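# Slide the door fully open and leave it open

## Task

Push or pull the sliding door until it is open as far as it goes, and make sure it stays open after the robot lets go. Nothing else in the room may be moved from its starting place. Moving the door violently in either direction (slamming it) counts as failure, and so does the robot toppling or being left leaning. The door must remain open without the robot holding it.

## Robot and tools

ROBOT. A single-arm Hello Robot Stretch 4, about 1.6 m tall. It has an omni-wheel base (rim no more than 0.23 m from the base origin), a lift that rides up a mast, a telescoping arm that reaches straight forward, a wrist with yaw, pitch and roll joints, and a two-finger gripper.

FRAMES. Base frame: origin on the floor beneath the base centre, x ahead, y to the left, z up. hand_pose is reported in this frame as the point centred between the fingers, 0.015 m back from the tips; with every wrist joint at zero its axes line up with the base frame. Treat the printed hand position as approximate. The odometry frame is where the base frame sat when the scene began. base_odometry comes only from wheel rotation (slip is counted as motion); heading is positive leftward, between -3.142 and 3.142.

execute_actions. Arguments: actions (a list holding one action or nothing) and cameras. An empty list only returns state and images. An action holds base, joints, or both, with optional pace and contact_limits; alternatively it holds end_of_arm by itself. Everything in one action starts at once but may finish at different times.
- base: one single-arm command, exactly one key, each a relative offset from where the base last reported itself: translate_m (metres, positive forward, -2 to 2, no turning), strafe_m (metres sideways, positive left, -2 to 2), rotate_rad (radians, positive counter-clockwise seen from above, -3.2 to 3.2).
- joints: a dictionary of absolute targets by joint name for the one arm. lift_m 0 to 1.2 m; arm_m 0 to 0.55 m extension; wrist_yaw_rad -1.134 to 4.276 (0 points ahead, positive turns left, 3.14 is stowed back, above 3.4 the arm may obstruct); wrist_pitch_rad -1.117 to 4.259 (0 level, 1.57 pointing down); wrist_roll_rad -1.117 to 4.259 (0 keeps fingers level, positive turns clockwise viewed from behind); gripper_m 0 to 0.08 m finger gap. Done tolerances: lift and arm ±0.004, yaw and roll ±0.02, pitch ±0.05, gripper ±0.002. A joint target outside its range is clipped and flagged; any other bad value or unknown key rejects the call entirely.
- pace: "slow", "default", "fast" or "max" (omitted = default). Base top speeds 0.1/0.3/0.4/0.6 m/s and 1/2/3/4 rad/s respectively; with lift_m above 0.2 they shrink, reaching 0.3 m/s and 1 rad/s at lift_m 1.2.
- contact_limits: only the key arm_m, 0 (gentlest) to 0.75 (firmest), default 0.5; how much push the arm tolerates before a contact stop.
- end_of_arm: "enable_torque" re-powers wrist or gripper motors that shut off.
A joint or base omitted from an action may keep driving toward an earlier target without the status showing it. No action exceeds 15 s. If one call reports a stop, the remaining calls in that same reply are skipped.
- cameras: names from head_camera, head_left_camera, head_right_camera, wrist_camera, or "all"; omitted or null gives all, [] gives none.

wait: seconds, 0 to 10; commands nothing and returns state plus images.
zoom_image: camera and region [x0, y0, x1, y1] in pixels of that camera's latest full image, top-left origin, at most 504 by 504.
finished_scene: scene (integer 1 or 2); closes the scene permanently and reports success. The door must already be open and stay so.

RESULTS. base_status and joint_status per motion: "done" (base done means wheels turned the commanded amount, slip included), "off_target" (stopped short, may still be pushing), "contact_stop_at_<key>" (hit something; that part holds or may go slack), "limit_stop_at_<name>" (built-in limit, e.g. limit_stop_at_tilt above 6 degrees lean, limit_stop_at_own_body for self-collision), "time_out", "torque_fault" (wrist or gripper motor went limp; send enable_torque). After these the old target is discarded. on_its_own lists things not commanded this call; "held at" is a held target, not the current position. lidar_m: 12 ranges in metres, 30-degree sectors starting straight ahead and going counter-clockwise (4th left, 7th behind, 10th right); "-" means nothing or closer than 0.25 m; glass and thin legs can be missed. wrist_depth_mm: a 7x7 grid of median depths, 100 to 2000 mm, from the top left. turned_by_wheels versus turned_by_imu differing by over about 0.1 rad suggests a collision or slip. base_tilt in degrees (forward and right positive, about 1.5 degree fixed bias). motor_effort: percent of maximum, peak in brackets; wheel_0/1/2 positive means turning right. The pictures line names the images in order.

CAMERAS. head_camera (420x560 pinhole) tops the mast looking forward and down; rotate the base to aim it. head_left_camera and head_right_camera (420x672 fisheyes) look down more steeply and show base and arm. wrist_camera (616x392) looks along the fingers, tips near the bottom. Calibration lines give K and T_world_to_cam mapping base frame to camera frame; small per-scene errors apply.

TIPS AND HAZARDS. To unfold the wrist at the start, one action with lift_m 0.4 and wrist_yaw_rad 0 works. Move the door smoothly with modest contact limits and slower paces near its ends so it is not slammed. Avoid long hard pushes with a raised gripper, which can tip the robot; never end leaning. Avoid pressing the gripper into things during base or arm moves (torque faults). Pitched-up plus rolled wrist poses can trigger self-collision stops. Do not bump other objects. Shorter robot motion time is better.

Each tool is called after ">>>" by a JSON object that holds its "fn" and its "kwargs", one argument or row to a line.

## Session

>>> {"fn": "execute_actions", "kwargs": {
  "actions": []
}}

Scene clock: 0.00 s.
base_odometry: x=+0.000 y=+0.000 heading=+0.000 (m, m, rad; odometry frame)
turned_by_wheels: +0.000 (rad since the last result)
turned_by_imu: +0.000 (rad since the last result)
base_tilt: forward=+0.4 right=+0.8 (deg)
lidar_m: 0.88 1.06 1.15 2.32 1.39 0.81 0.69 0.79 1.01 1.44 1.45 0.95
base_status: not commanded
joint_positions: lift_m=+0.121 arm_m=+0.001 wrist_yaw_rad=+3.198 wrist_pitch_rad=-0.001 wrist_roll_rad=+0.013 gripper_m=+0.040
joint_status: not commanded
motor_effort: lift_m=+19 arm_m=-1 wrist_yaw_rad=+0 wrist_pitch_rad=-7 wrist_roll_rad=-1 gripper_m=-1 wheel_0=+0 wheel_1=+0 wheel_2=+0 (%)
hand_pose: x=-0.0451 y=+0.0752 z=+0.2998 quat_wxyz=(-0.028, +0.000, +0.007, +1.000) (m; base frame)
wrist_depth_mm: - 129 820 842 878 904 931 / - 116 148 842 878 917 946 / - 122 159 854 891 917 931 / 132 132 831 866 891 917 946 / 854 878 831 842 904 946 960 / 831 854 831 854 139 931 960 / 223 - 421 732 - - 732
pictures: head_camera, head_left_camera, head_right_camera, wrist_camera
Images, in order (width x height): head_camera 420x560, head_left_camera 420x672, head_right_camera 420x672, wrist_camera 616x392.

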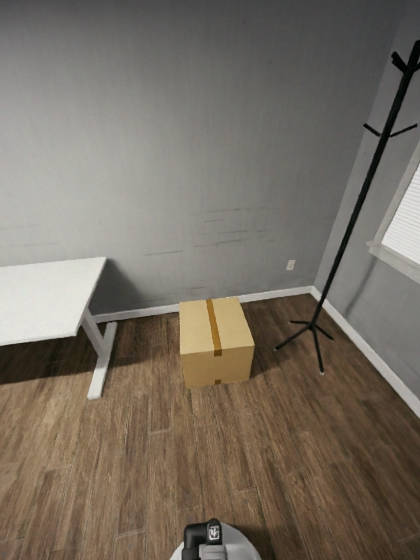

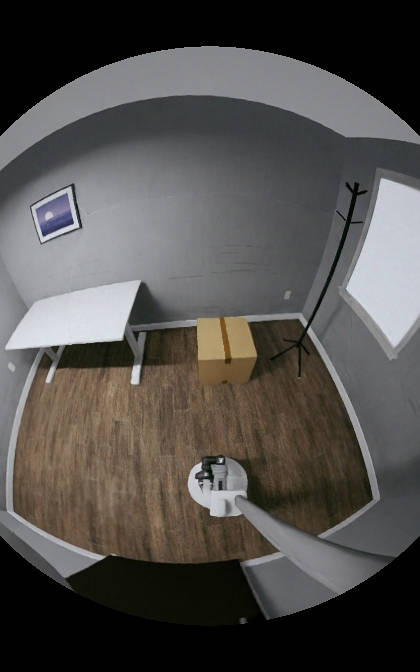

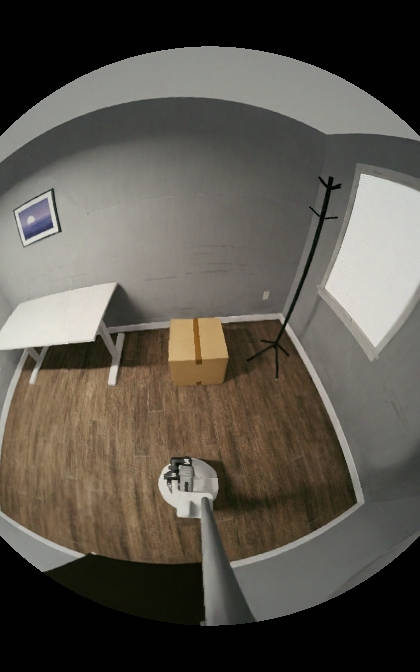

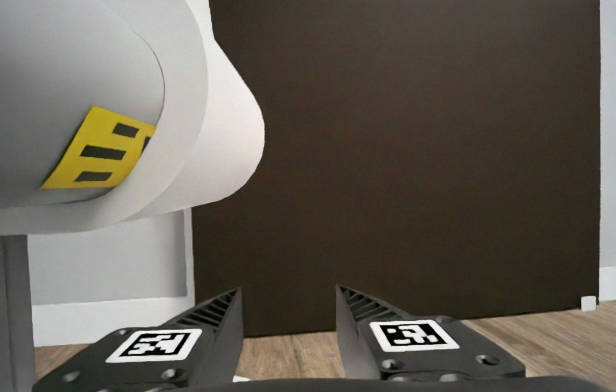

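>>> {"fn": "execute_actions", "kwargs": {
  "actions": [
    {"base":{"rotate_rad":-3.0},"joints":{"lift_m":0.8,"wrist_yaw_rad":0,"gripper_m":0.08}}
  ]
}}

Scene clock: 3.73 s.
base_odometry: x=+0.000 y=+0.000 heading=-3.000 (m, m, rad; odometry frame)
turned_by_wheels: -3.000 (rad since the last result)
turned_by_imu: -2.955 (rad since the last result)
base_tilt: forward=+0.4 right=+0.7 (deg)
lidar_m: 0.65 0.85 1.16 1.43 1.35 0.91 0.89 1.07 1.35 2.31 1.06 0.77
base_status: done
joint_positions: lift_m=+0.800 arm_m=+0.001 wrist_yaw_rad=+0.000 wrist_pitch_rad=-0.001 wrist_roll_rad=+0.013 gripper_m=+0.080
joint_status: all done
motor_effort: lift_m=+23(24) arm_m=-2(1) wrist_yaw_rad=-1(5) wrist_pitch_rad=-6(8) wrist_roll_rad=+2(2) gripper_m=+1(2) wheel_0=+1(8) wheel_1=+0(9) wheel_2=+0(6) (%)
hand_pose: x=+0.3849 y=-0.0874 z=+0.9780 quat_wxyz=(+1.000, +0.007, +0.000, +0.000) (m; base frame)
wrist_depth_mm: 544 554 492 500 504 508 508 / 549 549 496 500 504 517 512 / 554 559 496 500 508 512 512 / 554 564 492 504 508 512 525 / 564 569 504 508 512 521 521 / 569 559 504 508 163 521 530 / - 116 517 517 330 - -
pictures: head_camera, head_left_camera, head_right_camera, wrist_camera
camera_calibration (this result's frames):
wrist_camera: T_world_to_cam=[[-0.0457425, -0.998194, -0.0389287, -0.0385515], [-0.0404851, 0.0407899, -0.998347, 1.04273], [0.998133, -0.0440909, -0.0422778, -0.191666], [0, 0, 0, 1]] pos_world=[0.23176, -0.0894656, 1.03141]
Images, in order (width x height): head_camera 420x560, head_left_camera 420x672, head_right_camera 420x672, wrist_camera 616x392.

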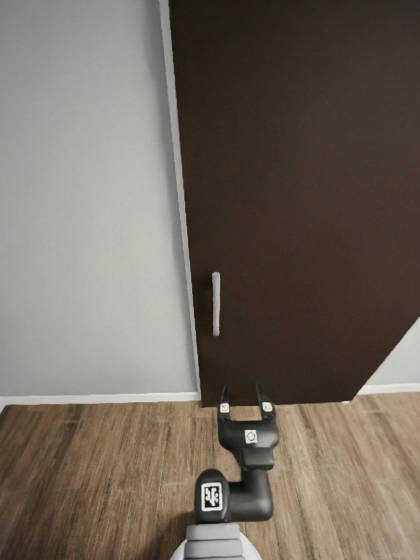

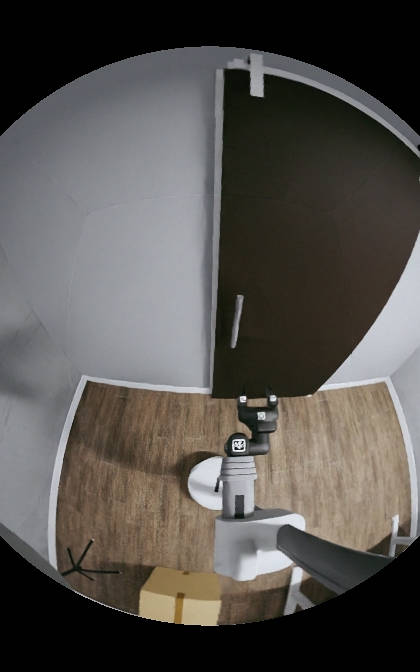

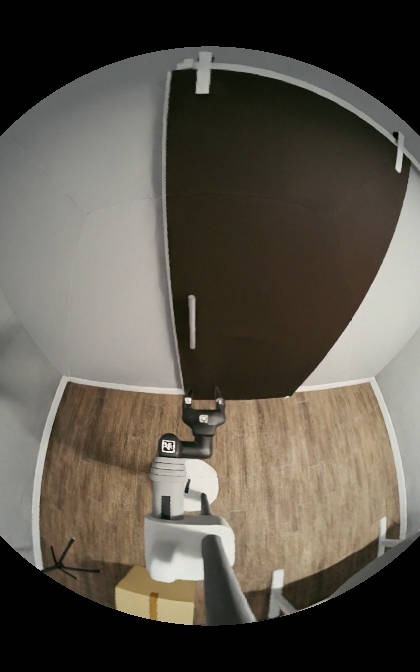

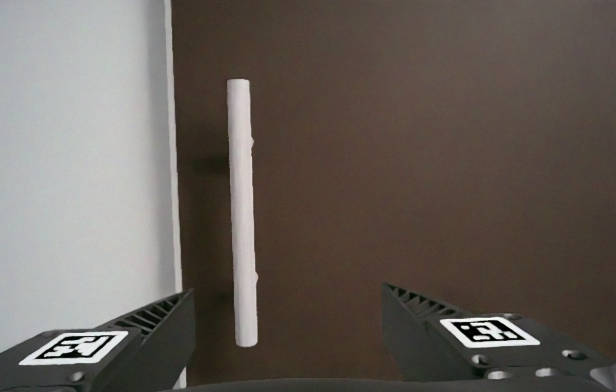

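>>> {"fn": "execute_actions", "kwargs": {
  "actions": [
    {"base":{"rotate_rad":0.07},"joints":{"arm_m":0.18}}
  ],
  "cameras": ["wrist_camera","head_camera"]
}}

Scene clock: 5.97 s.
base_odometry: x=+0.000 y=+0.000 heading=-2.930 (m, m, rad; odometry frame)
turned_by_wheels: +0.070 (rad since the last result)
turned_by_imu: +0.069 (rad since the last result)
base_tilt: forward=+0.4 right=+0.7 (deg)
lidar_m: 0.66 0.86 1.22 1.44 1.36 0.89 0.87 1.05 1.44 2.30 0.98 0.72
base_status: done
joint_positions: lift_m=+0.800 arm_m=+0.179 wrist_yaw_rad=+0.000 wrist_pitch_rad=-0.001 wrist_roll_rad=+0.013 gripper_m=+0.080
joint_status: all done
motor_effort: lift_m=+23(23) arm_m=+5(4) wrist_yaw_rad=+0(0) wrist_pitch_rad=-7(8) wrist_roll_rad=+2(1) gripper_m=+1(1) wheel_0=+0(5) wheel_1=+1(1) wheel_2=+0(5) (%)
hand_pose: x=+0.5627 y=-0.0874 z=+0.9780 quat_wxyz=(+1.000, +0.007, +0.000, +0.000) (m; base frame)
wrist_depth_mm: 389 387 319 317 315 314 312 / 392 389 320 320 315 317 315 / 394 394 325 322 319 319 317 / 399 394 327 324 324 324 319 / 402 399 329 325 325 325 322 / 402 399 330 327 163 324 322 / - 117 334 332 237 - -
pictures: head_camera, wrist_camera
camera_calibration (this result's frames):
wrist_camera: T_world_to_cam=[[-0.045663, -0.998198, -0.0389318, -0.0304451], [-0.0404248, 0.040787, -0.99835, 1.04991], [0.998139, -0.0440138, -0.0422144, -0.36916], [0, 0, 0, 1]] pos_world=[0.409525, -0.089461, 1.03141]
Images, in order (width x height): head_camera 420x560, wrist_camera 616x392.

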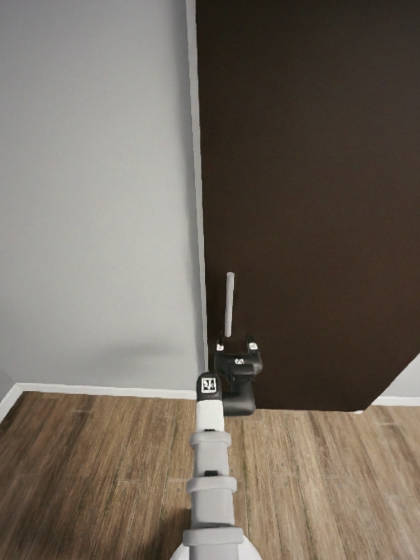

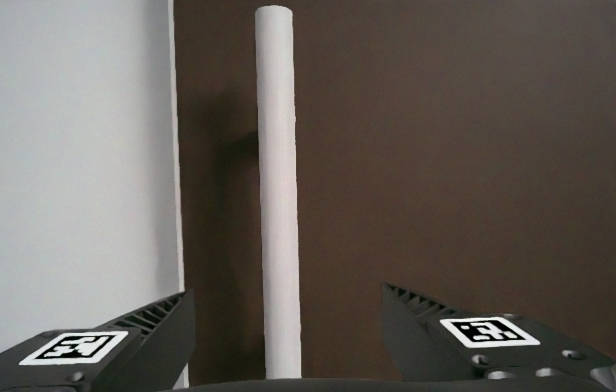

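>>> {"fn": "execute_actions", "kwargs": {
  "actions": [
    {"joints":{"arm_m":0.305}}
  ],
  "cameras": []
}}

>>> {"fn": "execute_actions", "kwargs": {
  "actions": [
    {"base":{"strafe_m":-0.45},"pace":"slow"}
  ]
}}

Scene clock: 7.63 s.
base_odometry: x=+0.000 y=+0.000 heading=-2.930 (m, m, rad; odometry frame)
turned_by_wheels: +0.000 (rad since the last result)
turned_by_imu: +0.000 (rad since the last result)
base_tilt: forward=+0.4 right=+0.7 (deg)
lidar_m: 0.66 0.85 1.23 1.43 1.35 0.91 0.88 1.05 1.44 2.31 0.97 0.74
base_status: not commanded
joint_positions: lift_m=+0.800 arm_m=+0.304 wrist_yaw_rad=+0.000 wrist_pitch_rad=-0.001 wrist_roll_rad=+0.013 gripper_m=+0.080
joint_status: all done
motor_effort: lift_m=+23(23) arm_m=+5(5) wrist_yaw_rad=+0(1) wrist_pitch_rad=-8(7) wrist_roll_rad=+2(0) gripper_m=+1(0) wheel_0=+0(0) wheel_1=+0(0) wheel_2=+1(1) (%)
hand_pose: x=+0.6877 y=-0.0874 z=+0.9780 quat_wxyz=(+1.000, +0.007, +0.000, +0.000) (m; base frame)
wrist_depth_mm: 266 200 198 196 195 195 193 / 267 201 199 196 196 195 195 / 271 202 201 198 198 196 195 / 271 204 202 200 199 198 198 / 273 206 203 201 200 199 199 / 276 206 205 203 163 202 200 / - 117 208 205 174 - -
pictures: none
No camera images: the call's "cameras" was empty. Leave "cameras" out to get every camera's image.

Scene clock: 13.27 s.
base_odometry: x=-0.095 y=+0.440 heading=-2.929 (m, m, rad; odometry frame)
turned_by_wheels: +0.001 (rad since the last result)
turned_by_imu: +0.029 (rad since the last result)
base_tilt: forward=+0.4 right=+0.6 (deg)
lidar_m: 0.63 0.89 1.24 1.86 1.16 1.00 0.98 1.04 1.58 1.87 0.92 0.70
base_status: done
joint_positions: lift_m=+0.800 arm_m=+0.304 wrist_yaw_rad=-0.011 wrist_pitch_rad=-0.002 wrist_roll_rad=+0.013 gripper_m=+0.080
joint_status: not commanded
on_its_own: wrist_yaw_rad is at rest, and its effort (+32) is outside its rest range (-13 to +13)
motor_effort: lift_m=+23(23) arm_m=+5(5) wrist_yaw_rad=+32(67) wrist_pitch_rad=-5(7) wrist_roll_rad=+1(3) gripper_m=+1(1) wheel_0=+13(33) wheel_1=+5(9) wheel_2=-8(9) (%)
hand_pose: x=+0.6867 y=-0.0898 z=+0.9782 quat_wxyz=(+1.000, +0.007, -0.001, -0.006) (m; base frame)
wrist_depth_mm: 167 166 162 162 160 158 157 / 168 167 162 163 161 159 158 / 170 168 165 164 163 160 159 / 171 170 166 165 163 162 160 / 173 171 110 167 166 163 162 / 174 152 109 168 162 163 163 / - 102 104 169 145 - -
pictures: head_camera, head_left_camera, head_right_camera, wrist_camera
camera_calibration (this result's frames):
wrist_camera: T_world_to_cam=[[-0.0568471, -0.997622, -0.0389799, -0.0193757], [-0.0389098, 0.0412271, -0.998392, 1.05429], [0.997624, -0.055239, -0.0411609, -0.494738], [0, 0, 0, 1]] pos_world=[0.533484, -0.090124, 1.03148]
Images, in order (width x height): head_camera 420x560, head_left_camera 420x672, head_right_camera 420x672, wrist_camera 616x392.

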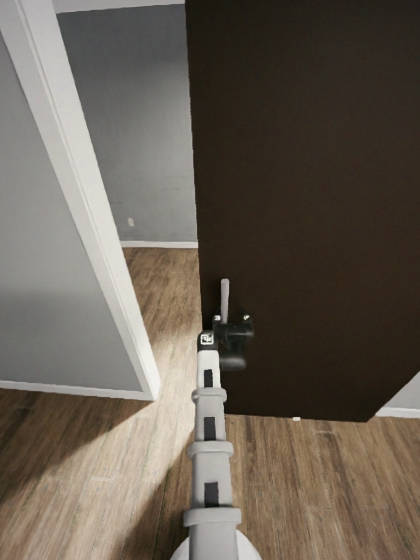

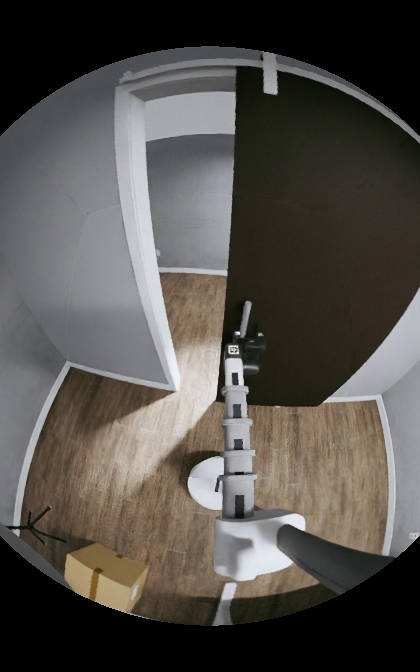

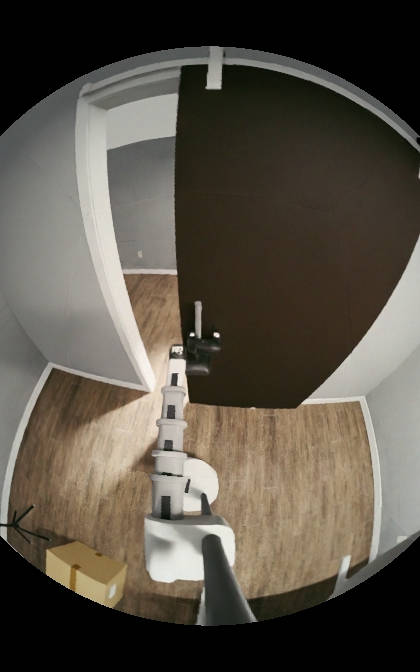

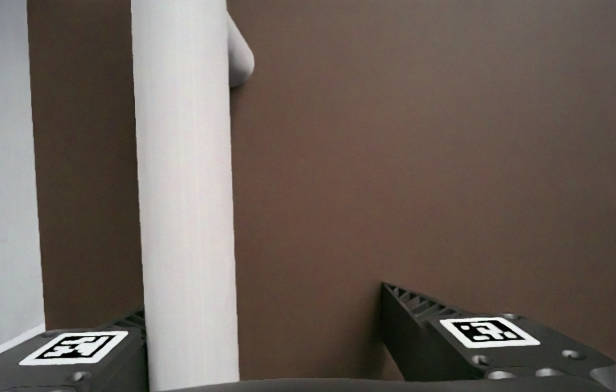

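>>> {"fn": "execute_actions", "kwargs": {
  "actions": [
    {"base":{"rotate_rad":-0.1},"joints":{"arm_m":0.275},"pace":"slow"}
  ],
  "cameras": []
}}

>>> {"fn": "execute_actions", "kwargs": {
  "actions": [
    {"base":{"strafe_m":-0.36},"pace":"slow"}
  ]
}}

Scene clock: 14.90 s.
base_odometry: x=-0.095 y=+0.440 heading=-3.029 (m, m, rad; odometry frame)
turned_by_wheels: -0.100 (rad since the last result)
turned_by_imu: -0.070 (rad since the last result)
base_tilt: forward=+0.3 right=+0.8 (deg)
lidar_m: 0.63 0.89 1.13 1.87 1.27 0.99 0.96 1.00 1.46 1.87 0.95 0.72
base_status: done
joint_positions: lift_m=+0.800 arm_m=+0.276 wrist_yaw_rad=+0.000 wrist_pitch_rad=+0.000 wrist_roll_rad=+0.013 gripper_m=+0.080
joint_status: all done
motor_effort: lift_m=+23(23) arm_m=-5(7) wrist_yaw_rad=-2(62) wrist_pitch_rad=-9(10) wrist_roll_rad=+1(4) gripper_m=+0(1) wheel_0=+1(30) wheel_1=+0(15) wheel_2=+0(19) (%)
hand_pose: x=+0.6595 y=-0.0874 z=+0.9779 quat_wxyz=(+1.000, +0.007, +0.000, +0.000) (m; base frame)
wrist_depth_mm: - 183 184 118 186 186 187 / - 186 186 119 187 187 188 / - - 187 121 188 189 189 / - - 188 121 190 190 191 / - - 190 123 191 191 193 / - 190 191 124 145 193 193 / - 117 192 125 128 - -
pictures: none
No camera images: the call's "cameras" was empty. Leave "cameras" out to get every camera's image.

Scene clock: 19.63 s.
base_odometry: x=-0.136 y=+0.797 heading=-3.029 (m, m, rad; odometry frame)
turned_by_wheels: +0.000 (rad since the last result)
turned_by_imu: +0.009 (rad since the last result)
base_tilt: forward=+0.3 right=+0.7 (deg)
lidar_m: 0.60 1.10 1.09 2.24 1.29 1.00 0.98 1.03 1.49 1.51 0.94 0.69
base_status: done
joint_positions: lift_m=+0.800 arm_m=+0.275 wrist_yaw_rad=+0.000 wrist_pitch_rad=-0.001 wrist_roll_rad=+0.013 gripper_m=+0.080
joint_status: not commanded
motor_effort: lift_m=+23(23) arm_m=+1(5) wrist_yaw_rad=+1(74) wrist_pitch_rad=-6(8) wrist_roll_rad=+3(3) gripper_m=-1(1) wheel_0=+2(32) wheel_1=-2(12) wheel_2=+1(11) (%)
hand_pose: x=+0.6584 y=-0.0873 z=+0.9780 quat_wxyz=(+1.000, +0.007, +0.000, +0.000) (m; base frame)
wrist_depth_mm: - 170 103 170 170 170 171 / - 171 104 171 172 172 172 / - 173 105 173 173 173 173 / - 173 106 174 174 174 175 / - 175 107 175 175 175 175 / - 176 107 176 163 176 177 / - 117 108 178 161 - -
pictures: head_camera, head_left_camera, head_right_camera, wrist_camera
camera_calibration (this result's frames):
wrist_camera: T_world_to_cam=[[-0.0454519, -0.998218, -0.0386725, -0.0264251], [-0.0402504, 0.040511, -0.998368, 1.0537], [0.998155, -0.0438212, -0.04202, -0.464841], [0, 0, 0, 1]] pos_world=[0.505194, -0.0894345, 1.03143]
Images, in order (width x height): head_camera 420x560, head_left_camera 420x672, head_right_camera 420x672, wrist_camera 616x392.

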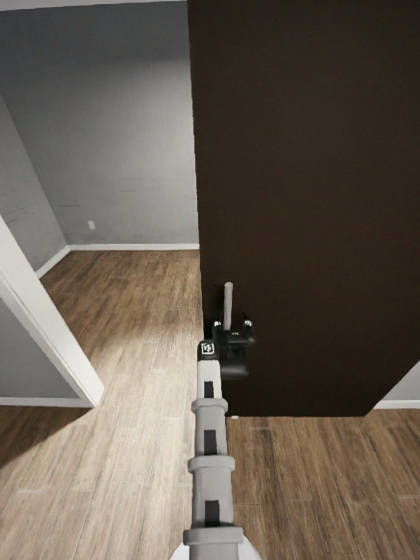

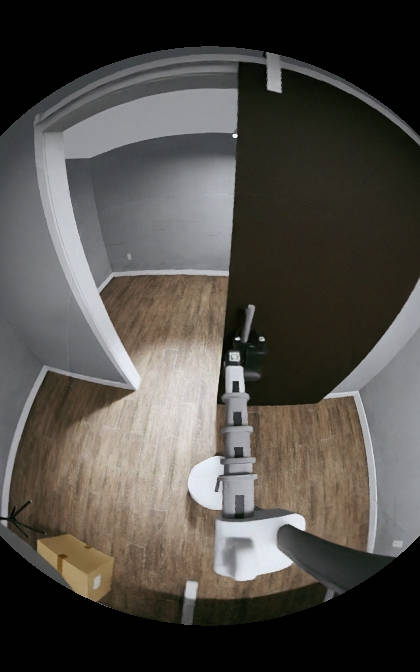

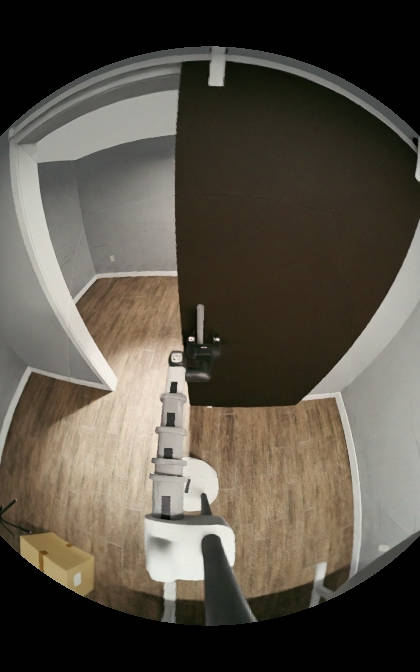

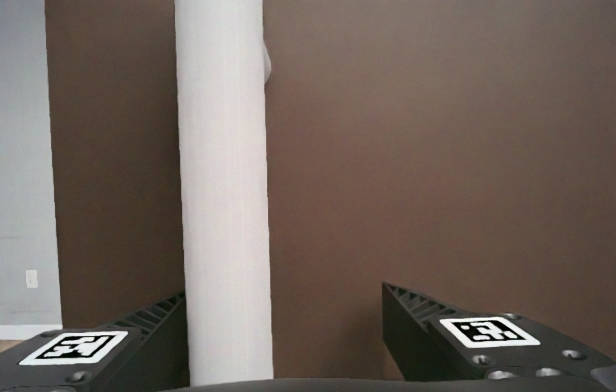

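>>> {"fn": "execute_actions", "kwargs": {
  "actions": [
    {"base":{"strafe_m":-0.1},"joints":{"arm_m":0.26},"pace":"slow"}
  ],
  "cameras": ["wrist_camera","head_right_camera"]
}}

Scene clock: 22.00 s.
base_odometry: x=-0.147 y=+0.897 heading=-3.029 (m, m, rad; odometry frame)
turned_by_wheels: +0.000 (rad since the last result)
turned_by_imu: +0.005 (rad since the last result)
base_tilt: forward=+0.4 right=+0.7 (deg)
lidar_m: 0.60 1.24 1.15 2.33 1.32 1.01 0.98 1.04 1.45 1.42 0.93 0.68
base_status: done
joint_positions: lift_m=+0.800 arm_m=+0.261 wrist_yaw_rad=+0.000 wrist_pitch_rad=-0.001 wrist_roll_rad=+0.013 gripper_m=+0.080
joint_status: all done
motor_effort: lift_m=+23(23) arm_m=-4(5) wrist_yaw_rad=-1(67) wrist_pitch_rad=-6(7) wrist_roll_rad=+3(5) gripper_m=+0(0) wheel_0=+0(26) wheel_1=-2(9) wheel_2=+0(16) (%)
hand_pose: x=+0.6442 y=-0.0874 z=+0.9780 quat_wxyz=(+1.000, +0.007, +0.000, +0.000) (m; base frame)
wrist_depth_mm: - 177 176 111 176 176 176 / - 178 178 112 177 177 177 / - - 179 113 179 179 179 / - - 181 114 179 180 180 / - - 181 116 181 181 181 / - 183 182 116 135 182 182 / - 117 184 118 116 - -
pictures: head_right_camera, wrist_camera
camera_calibration (this result's frames):
wrist_camera: T_world_to_cam=[[-0.0455087, -0.998215, -0.0386746, -0.0270427], [-0.0401989, 0.0405133, -0.99837, 1.05311], [0.998155, -0.0438798, -0.0419709, -0.450742], [0, 0, 0, 1]] pos_world=[0.491014, -0.089438, 1.03143]
Images, in order (width x height): head_right_camera 420x672, wrist_camera 616x392.

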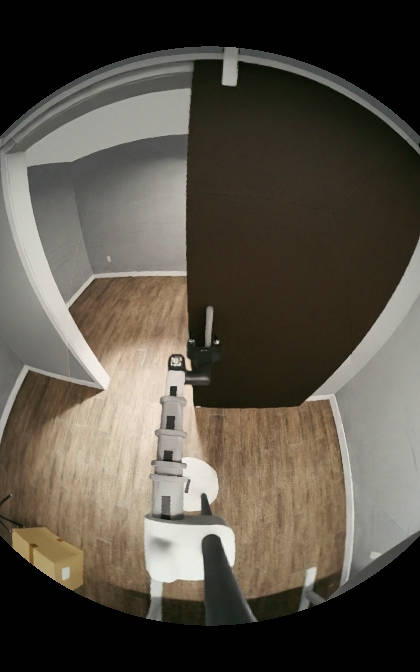

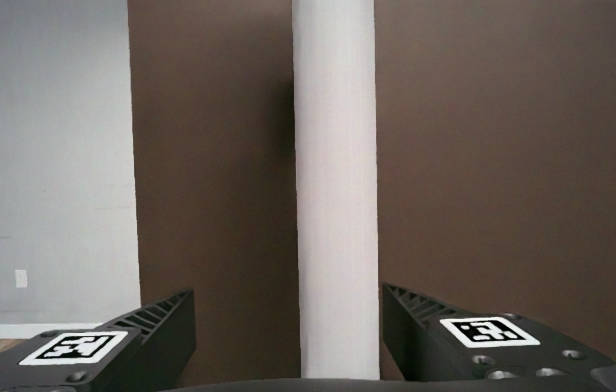

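The floor guide is now at the door's edge, so it's about fully open.

>>> {"fn": "finished_scene", "kwargs": {
  "scene": 1
}}

The scene is finished: the task was done.


## Next scene

The same job, from a new start.

>>> {"fn": "execute_actions", "kwargs": {
  "actions": []
}}

Scene clock: 0.00 s.
base_odometry: x=+0.000 y=+0.000 heading=+0.000 (m, m, rad; odometry frame)
turned_by_wheels: +0.000 (rad since the last result)
turned_by_imu: +0.000 (rad since the last result)
base_tilt: forward=+0.5 right=+0.7 (deg)
lidar_m: 0.99 0.95 0.82 1.12 1.83 1.31 0.86 0.81 0.84 1.22 1.86 1.73
base_status: not commanded
joint_positions: lift_m=+0.232 arm_m=+0.001 wrist_yaw_rad=+3.161 wrist_pitch_rad=-0.001 wrist_roll_rad=+0.013 gripper_m=+0.040
joint_status: not commanded
motor_effort: lift_m=+19 arm_m=-1 wrist_yaw_rad=+1 wrist_pitch_rad=-6 wrist_roll_rad=+1 gripper_m=-1 wheel_0=+0 wheel_1=+0 wheel_2=+0 (%)
hand_pose: x=-0.0421 y=+0.0832 z=+0.4106 quat_wxyz=(-0.010, +0.000, +0.007, +1.000) (m; base frame)
wrist_depth_mm: - 132 1008 1182 1430 1708 1576 / - 124 237 1229 1397 1756 1576 / - 133 196 1205 1397 1661 1618 / 121 134 976 1229 1464 1661 1661 / 798 891 1008 1205 1430 1661 1618 / 798 878 960 1182 140 1308 1308 / 798 - 150 976 - - 991
pictures: head_camera, head_left_camera, head_right_camera, wrist_camera
camera_calibration (this result's frames):
wrist_camera: T_world_to_cam=[[0.0262049, 0.998898, -0.0389292, -0.0730333], [0.0412324, -0.0399895, -0.998349, 0.46218], [-0.998806, 0.0245565, -0.0422349, 0.128295], [0, 0, 0, 1]] pos_world=[0.110999, 0.0882847, 0.463993]
Images, in order (width x height): head_camera 420x560, head_left_camera 420x672, head_right_camera 420x672, wrist_camera 616x392.

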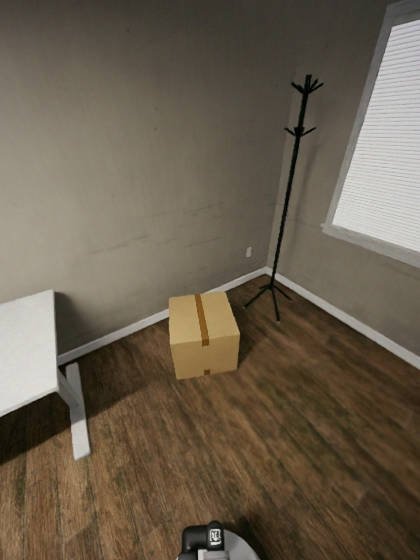

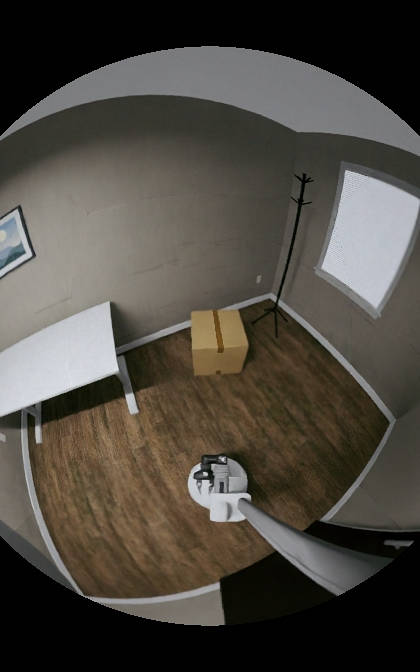

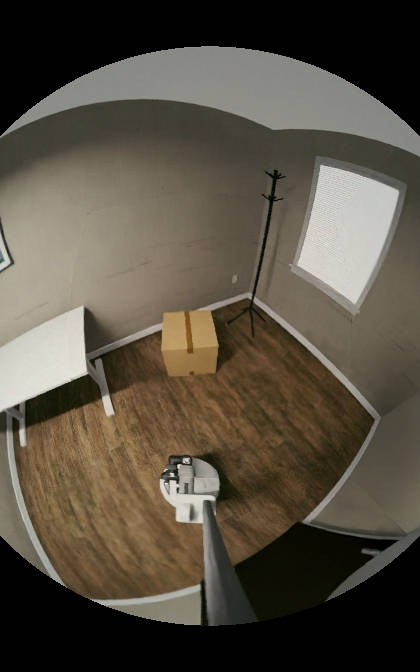

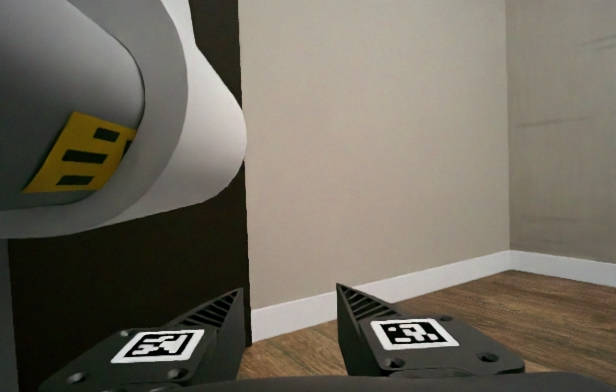

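>>> {"fn": "execute_actions", "kwargs": {
  "actions": [
    {"base":{"rotate_rad":-2.63},"joints":{"lift_m":0.8,"wrist_yaw_rad":0,"gripper_m":0.08}}
  ],
  "cameras": []
}}

>>> {"fn": "execute_actions", "kwargs": {
  "actions": [
    {"base":{"strafe_m":0.5},"joints":{"arm_m":0.15}}
  ],
  "cameras": ["wrist_camera","head_camera"]
}}

Scene clock: 3.67 s.
base_odometry: x=+0.000 y=+0.000 heading=-2.630 (m, m, rad; odometry frame)
turned_by_wheels: -2.630 (rad since the last result)
turned_by_imu: -2.590 (rad since the last result)
base_tilt: forward=+0.3 right=+0.7 (deg)
lidar_m: 0.80 0.83 1.23 1.86 1.73 0.97 0.96 0.82 1.16 1.82 1.29 0.85
base_status: done
joint_positions: lift_m=+0.800 arm_m=+0.001 wrist_yaw_rad=+0.000 wrist_pitch_rad=-0.001 wrist_roll_rad=+0.013 gripper_m=+0.080
joint_status: all done
motor_effort: lift_m=+23(25) arm_m=-1(1) wrist_yaw_rad=+0(7) wrist_pitch_rad=-7(9) wrist_roll_rad=+1(2) gripper_m=+1(1) wheel_0=+1(12) wheel_1=+1(13) wheel_2=+0(6) (%)
hand_pose: x=+0.3850 y=-0.0874 z=+0.9780 quat_wxyz=(+1.000, +0.007, +0.000, +0.000) (m; base frame)
wrist_depth_mm: 569 569 591 597 603 621 683 / 580 574 585 603 609 621 683 / 574 580 597 603 615 615 691 / 580 591 591 603 615 627 691 / 585 591 603 615 621 621 699 / 591 597 603 609 164 634 699 / - 114 615 615 387 - -
pictures: none
No camera images: the call's "cameras" was empty. Leave "cameras" out to get every camera's image.

Scene clock: 6.67 s.
base_odometry: x=+0.245 y=-0.436 heading=-2.630 (m, m, rad; odometry frame)
turned_by_wheels: +0.000 (rad since the last result)
turned_by_imu: -0.001 (rad since the last result)
base_tilt: forward=+0.4 right=+0.7 (deg)
lidar_m: 0.75 0.89 1.23 1.38 1.42 0.83 0.82 1.08 1.13 2.33 1.19 0.85
base_status: done
joint_positions: lift_m=+0.800 arm_m=+0.149 wrist_yaw_rad=+0.000 wrist_pitch_rad=-0.001 wrist_roll_rad=+0.013 gripper_m=+0.080
joint_status: all done
motor_effort: lift_m=+23(24) arm_m=+5(5) wrist_yaw_rad=+1(2) wrist_pitch_rad=-8(7) wrist_roll_rad=-1(2) gripper_m=+1(1) wheel_0=+0(9) wheel_1=-1(13) wheel_2=+1(0) (%)
hand_pose: x=+0.5327 y=-0.0874 z=+0.9780 quat_wxyz=(+1.000, +0.007, +0.000, +0.000) (m; base frame)
wrist_depth_mm: 477 488 473 439 445 459 459 / 480 488 477 445 452 455 462 / 480 488 488 445 455 466 469 / 488 496 484 449 459 466 469 / 484 496 492 452 459 473 480 / 492 496 455 455 165 469 480 / - 114 496 466 307 - -
pictures: head_camera, wrist_camera
camera_calibration (this result's frames):
wrist_camera: T_world_to_cam=[[-0.0456817, -0.998197, -0.0389256, -0.031816], [-0.0404213, 0.0407814, -0.99835, 1.04869], [0.998138, -0.0440329, -0.0422114, -0.339206], [0, 0, 0, 1]] pos_world=[0.37951, -0.0894618, 1.0314]
Images, in order (width x height): head_camera 420x560, wrist_camera 616x392.

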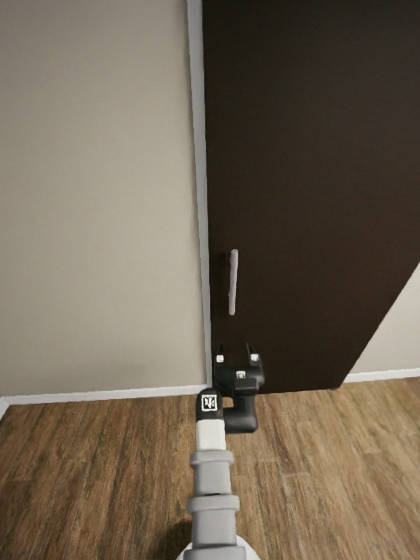

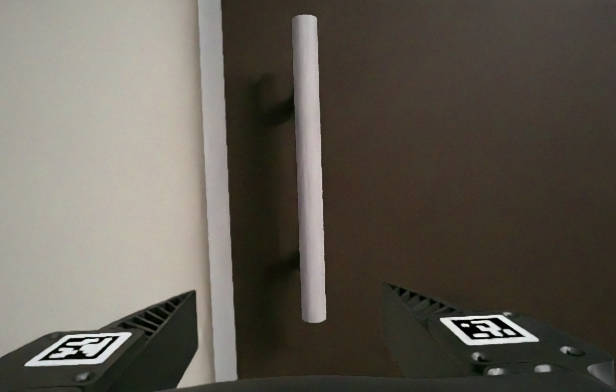

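>>> {"fn": "execute_actions", "kwargs": {
  "actions": [
    {"base":{"strafe_m":-0.02},"joints":{"arm_m":0.41,"lift_m":0.86}}
  ],
  "cameras": []
}}

>>> {"fn": "execute_actions", "kwargs": {
  "actions": [
    {"base":{"strafe_m":-0.75},"pace":"slow"}
  ]
}}

Scene clock: 8.87 s.
base_odometry: x=+0.235 y=-0.418 heading=-2.630 (m, m, rad; odometry frame)
turned_by_wheels: +0.000 (rad since the last result)
turned_by_imu: +0.000 (rad since the last result)
base_tilt: forward=+0.4 right=+0.7 (deg)
lidar_m: 0.75 0.89 1.21 1.39 1.43 0.81 0.80 1.05 1.14 2.31 1.17 0.84
base_status: done
joint_positions: lift_m=+0.860 arm_m=+0.409 wrist_yaw_rad=+0.000 wrist_pitch_rad=-0.001 wrist_roll_rad=+0.013 gripper_m=+0.080
joint_status: all done
motor_effort: lift_m=+23(24) arm_m=+5(6) wrist_yaw_rad=+0(2) wrist_pitch_rad=-7(6) wrist_roll_rad=+1(2) gripper_m=+1(0) wheel_0=+0(4) wheel_1=+1(7) wheel_2=+0(0) (%)
hand_pose: x=+0.7927 y=-0.0874 z=+1.0380 quat_wxyz=(+1.000, +0.007, +0.000, +0.000) (m; base frame)
wrist_depth_mm: 233 182 185 121 190 194 196 / 234 183 186 122 192 195 198 / 236 185 187 122 194 197 200 / 237 187 189 124 195 198 201 / 240 187 190 125 196 200 202 / 240 189 191 126 165 200 204 / - 114 193 127 172 - -
pictures: none
No camera images: the call's "cameras" was empty. Leave "cameras" out to get every camera's image.

Scene clock: 17.50 s.
base_odometry: x=-0.133 y=+0.235 heading=-2.628 (m, m, rad; odometry frame)
turned_by_wheels: +0.001 (rad since the last result)
turned_by_imu: +0.017 (rad since the last result)
base_tilt: forward=+0.4 right=+0.7 (deg)
lidar_m: 0.74 1.10 1.24 2.15 1.19 1.09 0.80 0.84 1.19 1.55 1.17 0.83
base_status: done
joint_positions: lift_m=+0.860 arm_m=+0.409 wrist_yaw_rad=+0.007 wrist_pitch_rad=-0.001 wrist_roll_rad=+0.013 gripper_m=+0.080
joint_status: not commanded
on_its_own: wrist_yaw_rad is at rest, and its effort (-19) is outside its rest range (-13 to +13)
motor_effort: lift_m=+23(23) arm_m=+4(5) wrist_yaw_rad=-19(53) wrist_pitch_rad=-7(7) wrist_roll_rad=+2(2) gripper_m=+0(1) wheel_0=+9(30) wheel_1=+3(11) wheel_2=+5(10) (%)
hand_pose: x=+0.7934 y=-0.0860 z=+1.0380 quat_wxyz=(+1.000, +0.007, -0.001, +0.003) (m; base frame)
wrist_depth_mm: 184 184 122 188 189 191 192 / 185 185 122 189 190 193 193 / 186 187 122 190 191 194 195 / - 188 123 191 193 195 196 / - 189 123 193 195 196 198 / - 189 124 195 164 197 199 / - 114 125 196 172 - -
pictures: head_camera, head_left_camera, head_right_camera, wrist_camera
camera_calibration (this result's frames):
wrist_camera: T_world_to_cam=[[-0.0391451, -0.998474, -0.0389405, -0.0213747], [-0.0403683, 0.0405188, -0.998363, 1.11909], [0.998418, -0.0375091, -0.0418928, -0.596789], [0, 0, 0, 1]] pos_world=[0.640183, -0.0890713, 1.09142]
Images, in order (width x height): head_camera 420x560, head_left_camera 420x672, head_right_camera 420x672, wrist_camera 616x392.

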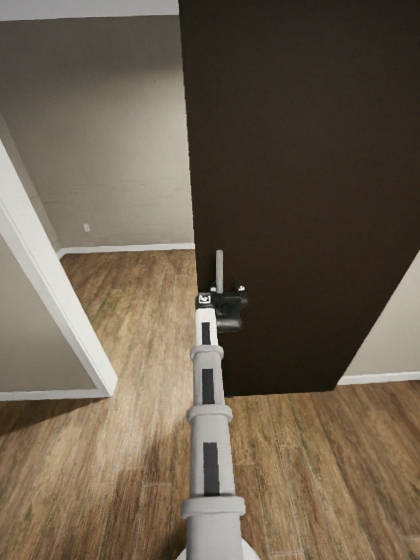

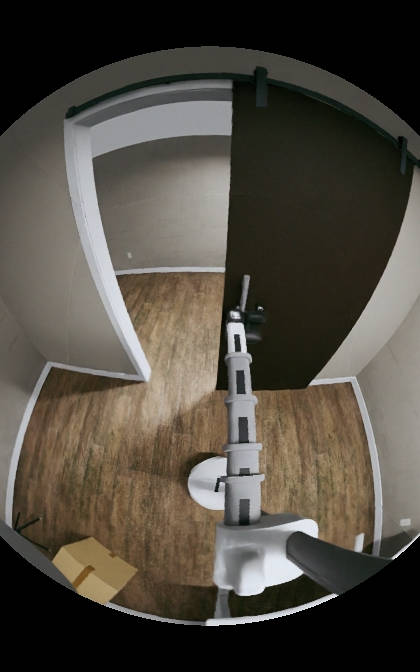

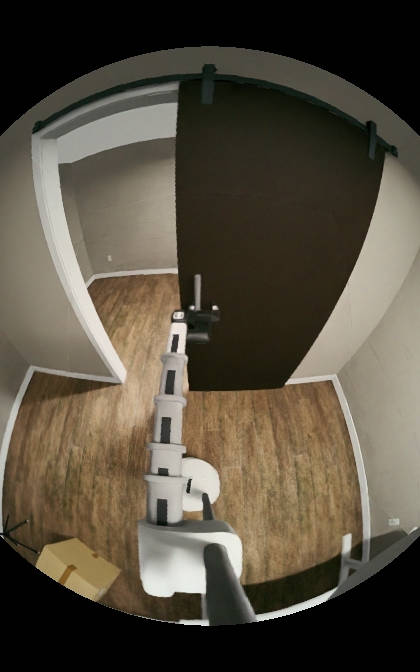

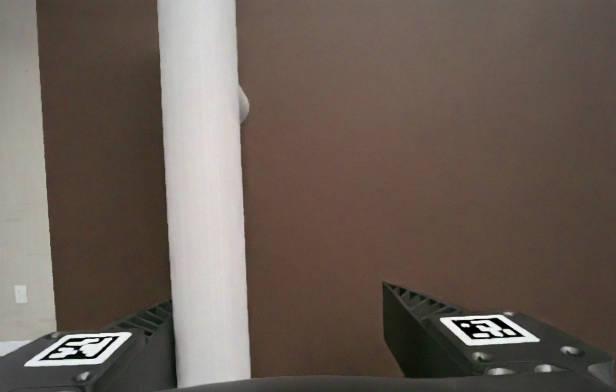

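>>> {"fn": "execute_actions", "kwargs": {
  "actions": [
    {"base":{"strafe_m":-0.11},"pace":"slow"}
  ],
  "cameras": ["head_right_camera"]
}}

>>> {"fn": "zoom_image", "kwargs": {
  "camera": "head_right_camera",
  "region": [160,90,420,420]
}}

Scene clock: 20.13 s.
base_odometry: x=-0.187 y=+0.330 heading=-2.627 (m, m, rad; odometry frame)
turned_by_wheels: +0.001 (rad since the last result)
turned_by_imu: +0.003 (rad since the last result)
base_tilt: forward=+0.3 right=+0.7 (deg)
lidar_m: 0.73 1.18 1.26 2.25 1.24 1.17 0.78 0.85 1.22 1.45 1.16 0.83
base_status: done
joint_positions: lift_m=+0.860 arm_m=+0.409 wrist_yaw_rad=+0.007 wrist_pitch_rad=-0.001 wrist_roll_rad=+0.013 gripper_m=+0.080
joint_status: not commanded
on_its_own: wrist_yaw_rad is at rest, and its effort (-18) is outside its rest range (-13 to +13)
motor_effort: lift_m=+24(24) arm_m=+4(5) wrist_yaw_rad=-18(41) wrist_pitch_rad=-7(6) wrist_roll_rad=+0(2) gripper_m=-1(1) wheel_0=+9(15) wheel_1=+1(2) wheel_2=+5(10) (%)
hand_pose: x=+0.7934 y=-0.0860 z=+1.0380 quat_wxyz=(+1.000, +0.007, +0.000, +0.003) (m; base frame)
wrist_depth_mm: 183 184 121 187 189 190 191 / 185 185 122 189 190 192 193 / - 186 122 190 191 193 193 / - 187 123 191 193 195 196 / - 189 123 192 195 195 197 / - 190 124 195 165 196 198 / - 114 125 195 171 - -
pictures: head_right_camera
Images, in order (width x height): head_right_camera 420x672.

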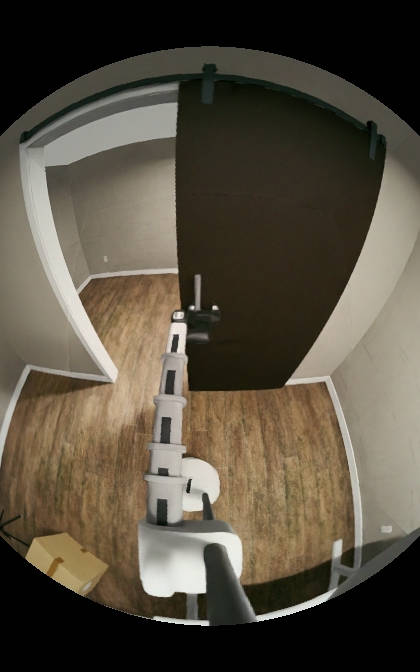

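Region (160, 90, 420, 420) of head_right_camera's 420x672 image, scaled by 1.527, with more detail than that image has; it fills the left 397 columns of this view, and the rest is white.

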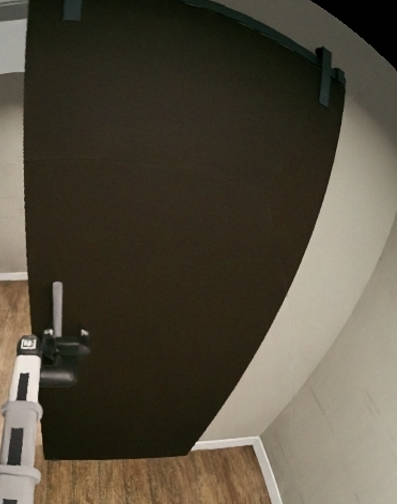

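>>> {"fn": "execute_actions", "kwargs": {
  "actions": [
    {"base":{"strafe_m":-0.03},"pace":"slow"}
  ],
  "cameras": []
}}

>>> {"fn": "execute_actions", "kwargs": {
  "actions": [
    {"base":{"strafe_m":0.03}}
  ],
  "cameras": ["wrist_camera"]
}}

Scene clock: 21.73 s.
base_odometry: x=-0.202 y=+0.356 heading=-2.627 (m, m, rad; odometry frame)
turned_by_wheels: +0.000 (rad since the last result)
turned_by_imu: +0.001 (rad since the last result)
base_tilt: forward=+0.3 right=+0.7 (deg)
lidar_m: 0.75 1.20 1.22 2.28 1.26 1.19 0.80 0.82 1.22 1.40 1.16 0.84
base_status: done
joint_positions: lift_m=+0.860 arm_m=+0.409 wrist_yaw_rad=+0.000 wrist_pitch_rad=-0.001 wrist_roll_rad=+0.013 gripper_m=+0.080
joint_status: not commanded
motor_effort: lift_m=+24(23) arm_m=+4(5) wrist_yaw_rad=-1(38) wrist_pitch_rad=-7(7) wrist_roll_rad=+1(1) gripper_m=+0(0) wheel_0=+3(22) wheel_1=-2(5) wheel_2=+1(10) (%)
hand_pose: x=+0.7928 y=-0.0874 z=+1.0380 quat_wxyz=(+1.000, +0.007, +0.000, +0.000) (m; base frame)
wrist_depth_mm: 182 183 120 187 189 191 193 / 184 183 121 189 190 192 194 / 185 185 121 189 191 193 195 / - 187 121 191 193 195 197 / - 189 122 192 194 196 198 / - 189 124 193 165 196 200 / - 114 125 195 172 - -
pictures: none
No camera images: the call's "cameras" was empty. Leave "cameras" out to get every camera's image.

Scene clock: 22.67 s.
base_odometry: x=-0.187 y=+0.330 heading=-2.627 (m, m, rad; odometry frame)
turned_by_wheels: +0.000 (rad since the last result)
turned_by_imu: +0.000 (rad since the last result)
base_tilt: forward=+0.4 right=+0.7 (deg)
lidar_m: 0.75 1.15 1.24 2.24 1.24 1.16 0.79 0.83 1.21 1.44 1.16 0.83
base_status: done
joint_positions: lift_m=+0.860 arm_m=+0.409 wrist_yaw_rad=+0.000 wrist_pitch_rad=-0.001 wrist_roll_rad=+0.013 gripper_m=+0.080
joint_status: not commanded
motor_effort: lift_m=+23(23) arm_m=+4(4) wrist_yaw_rad=+0(1) wrist_pitch_rad=-7(8) wrist_roll_rad=+4(0) gripper_m=+0(1) wheel_0=+2(8) wheel_1=-2(8) wheel_2=+0(0) (%)
hand_pose: x=+0.7928 y=-0.0874 z=+1.0380 quat_wxyz=(+1.000, +0.007, +0.000, +0.000) (m; base frame)
wrist_depth_mm: - 185 186 121 190 191 193 / - 186 187 122 191 193 195 / - 187 189 123 193 195 196 / - 189 190 124 194 196 198 / - 190 191 125 195 197 199 / - 189 192 126 164 198 201 / - 114 194 126 172 - -
pictures: wrist_camera
camera_calibration (this result's frames):
wrist_camera: T_world_to_cam=[[-0.045659, -0.998198, -0.0389353, -0.0176002], [-0.0402121, 0.040781, -0.998359, 1.11899], [0.998147, -0.0440184, -0.0420017, -0.596543], [0, 0, 0, 1]] pos_world=[0.639631, -0.089461, 1.09142]
Images, in order (width x height): wrist_camera 616x392.

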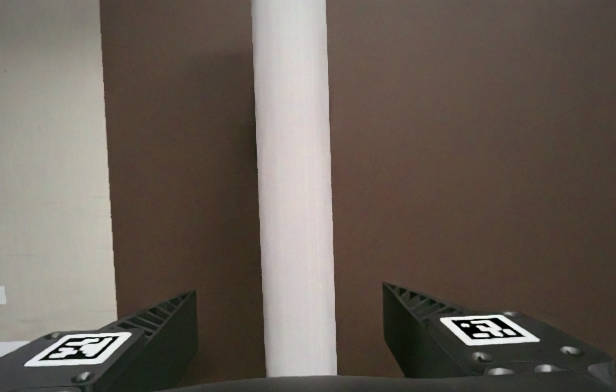

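>>> {"fn": "finished_scene", "kwargs": {
  "scene": 2
}}

The scene is finished: the task was done.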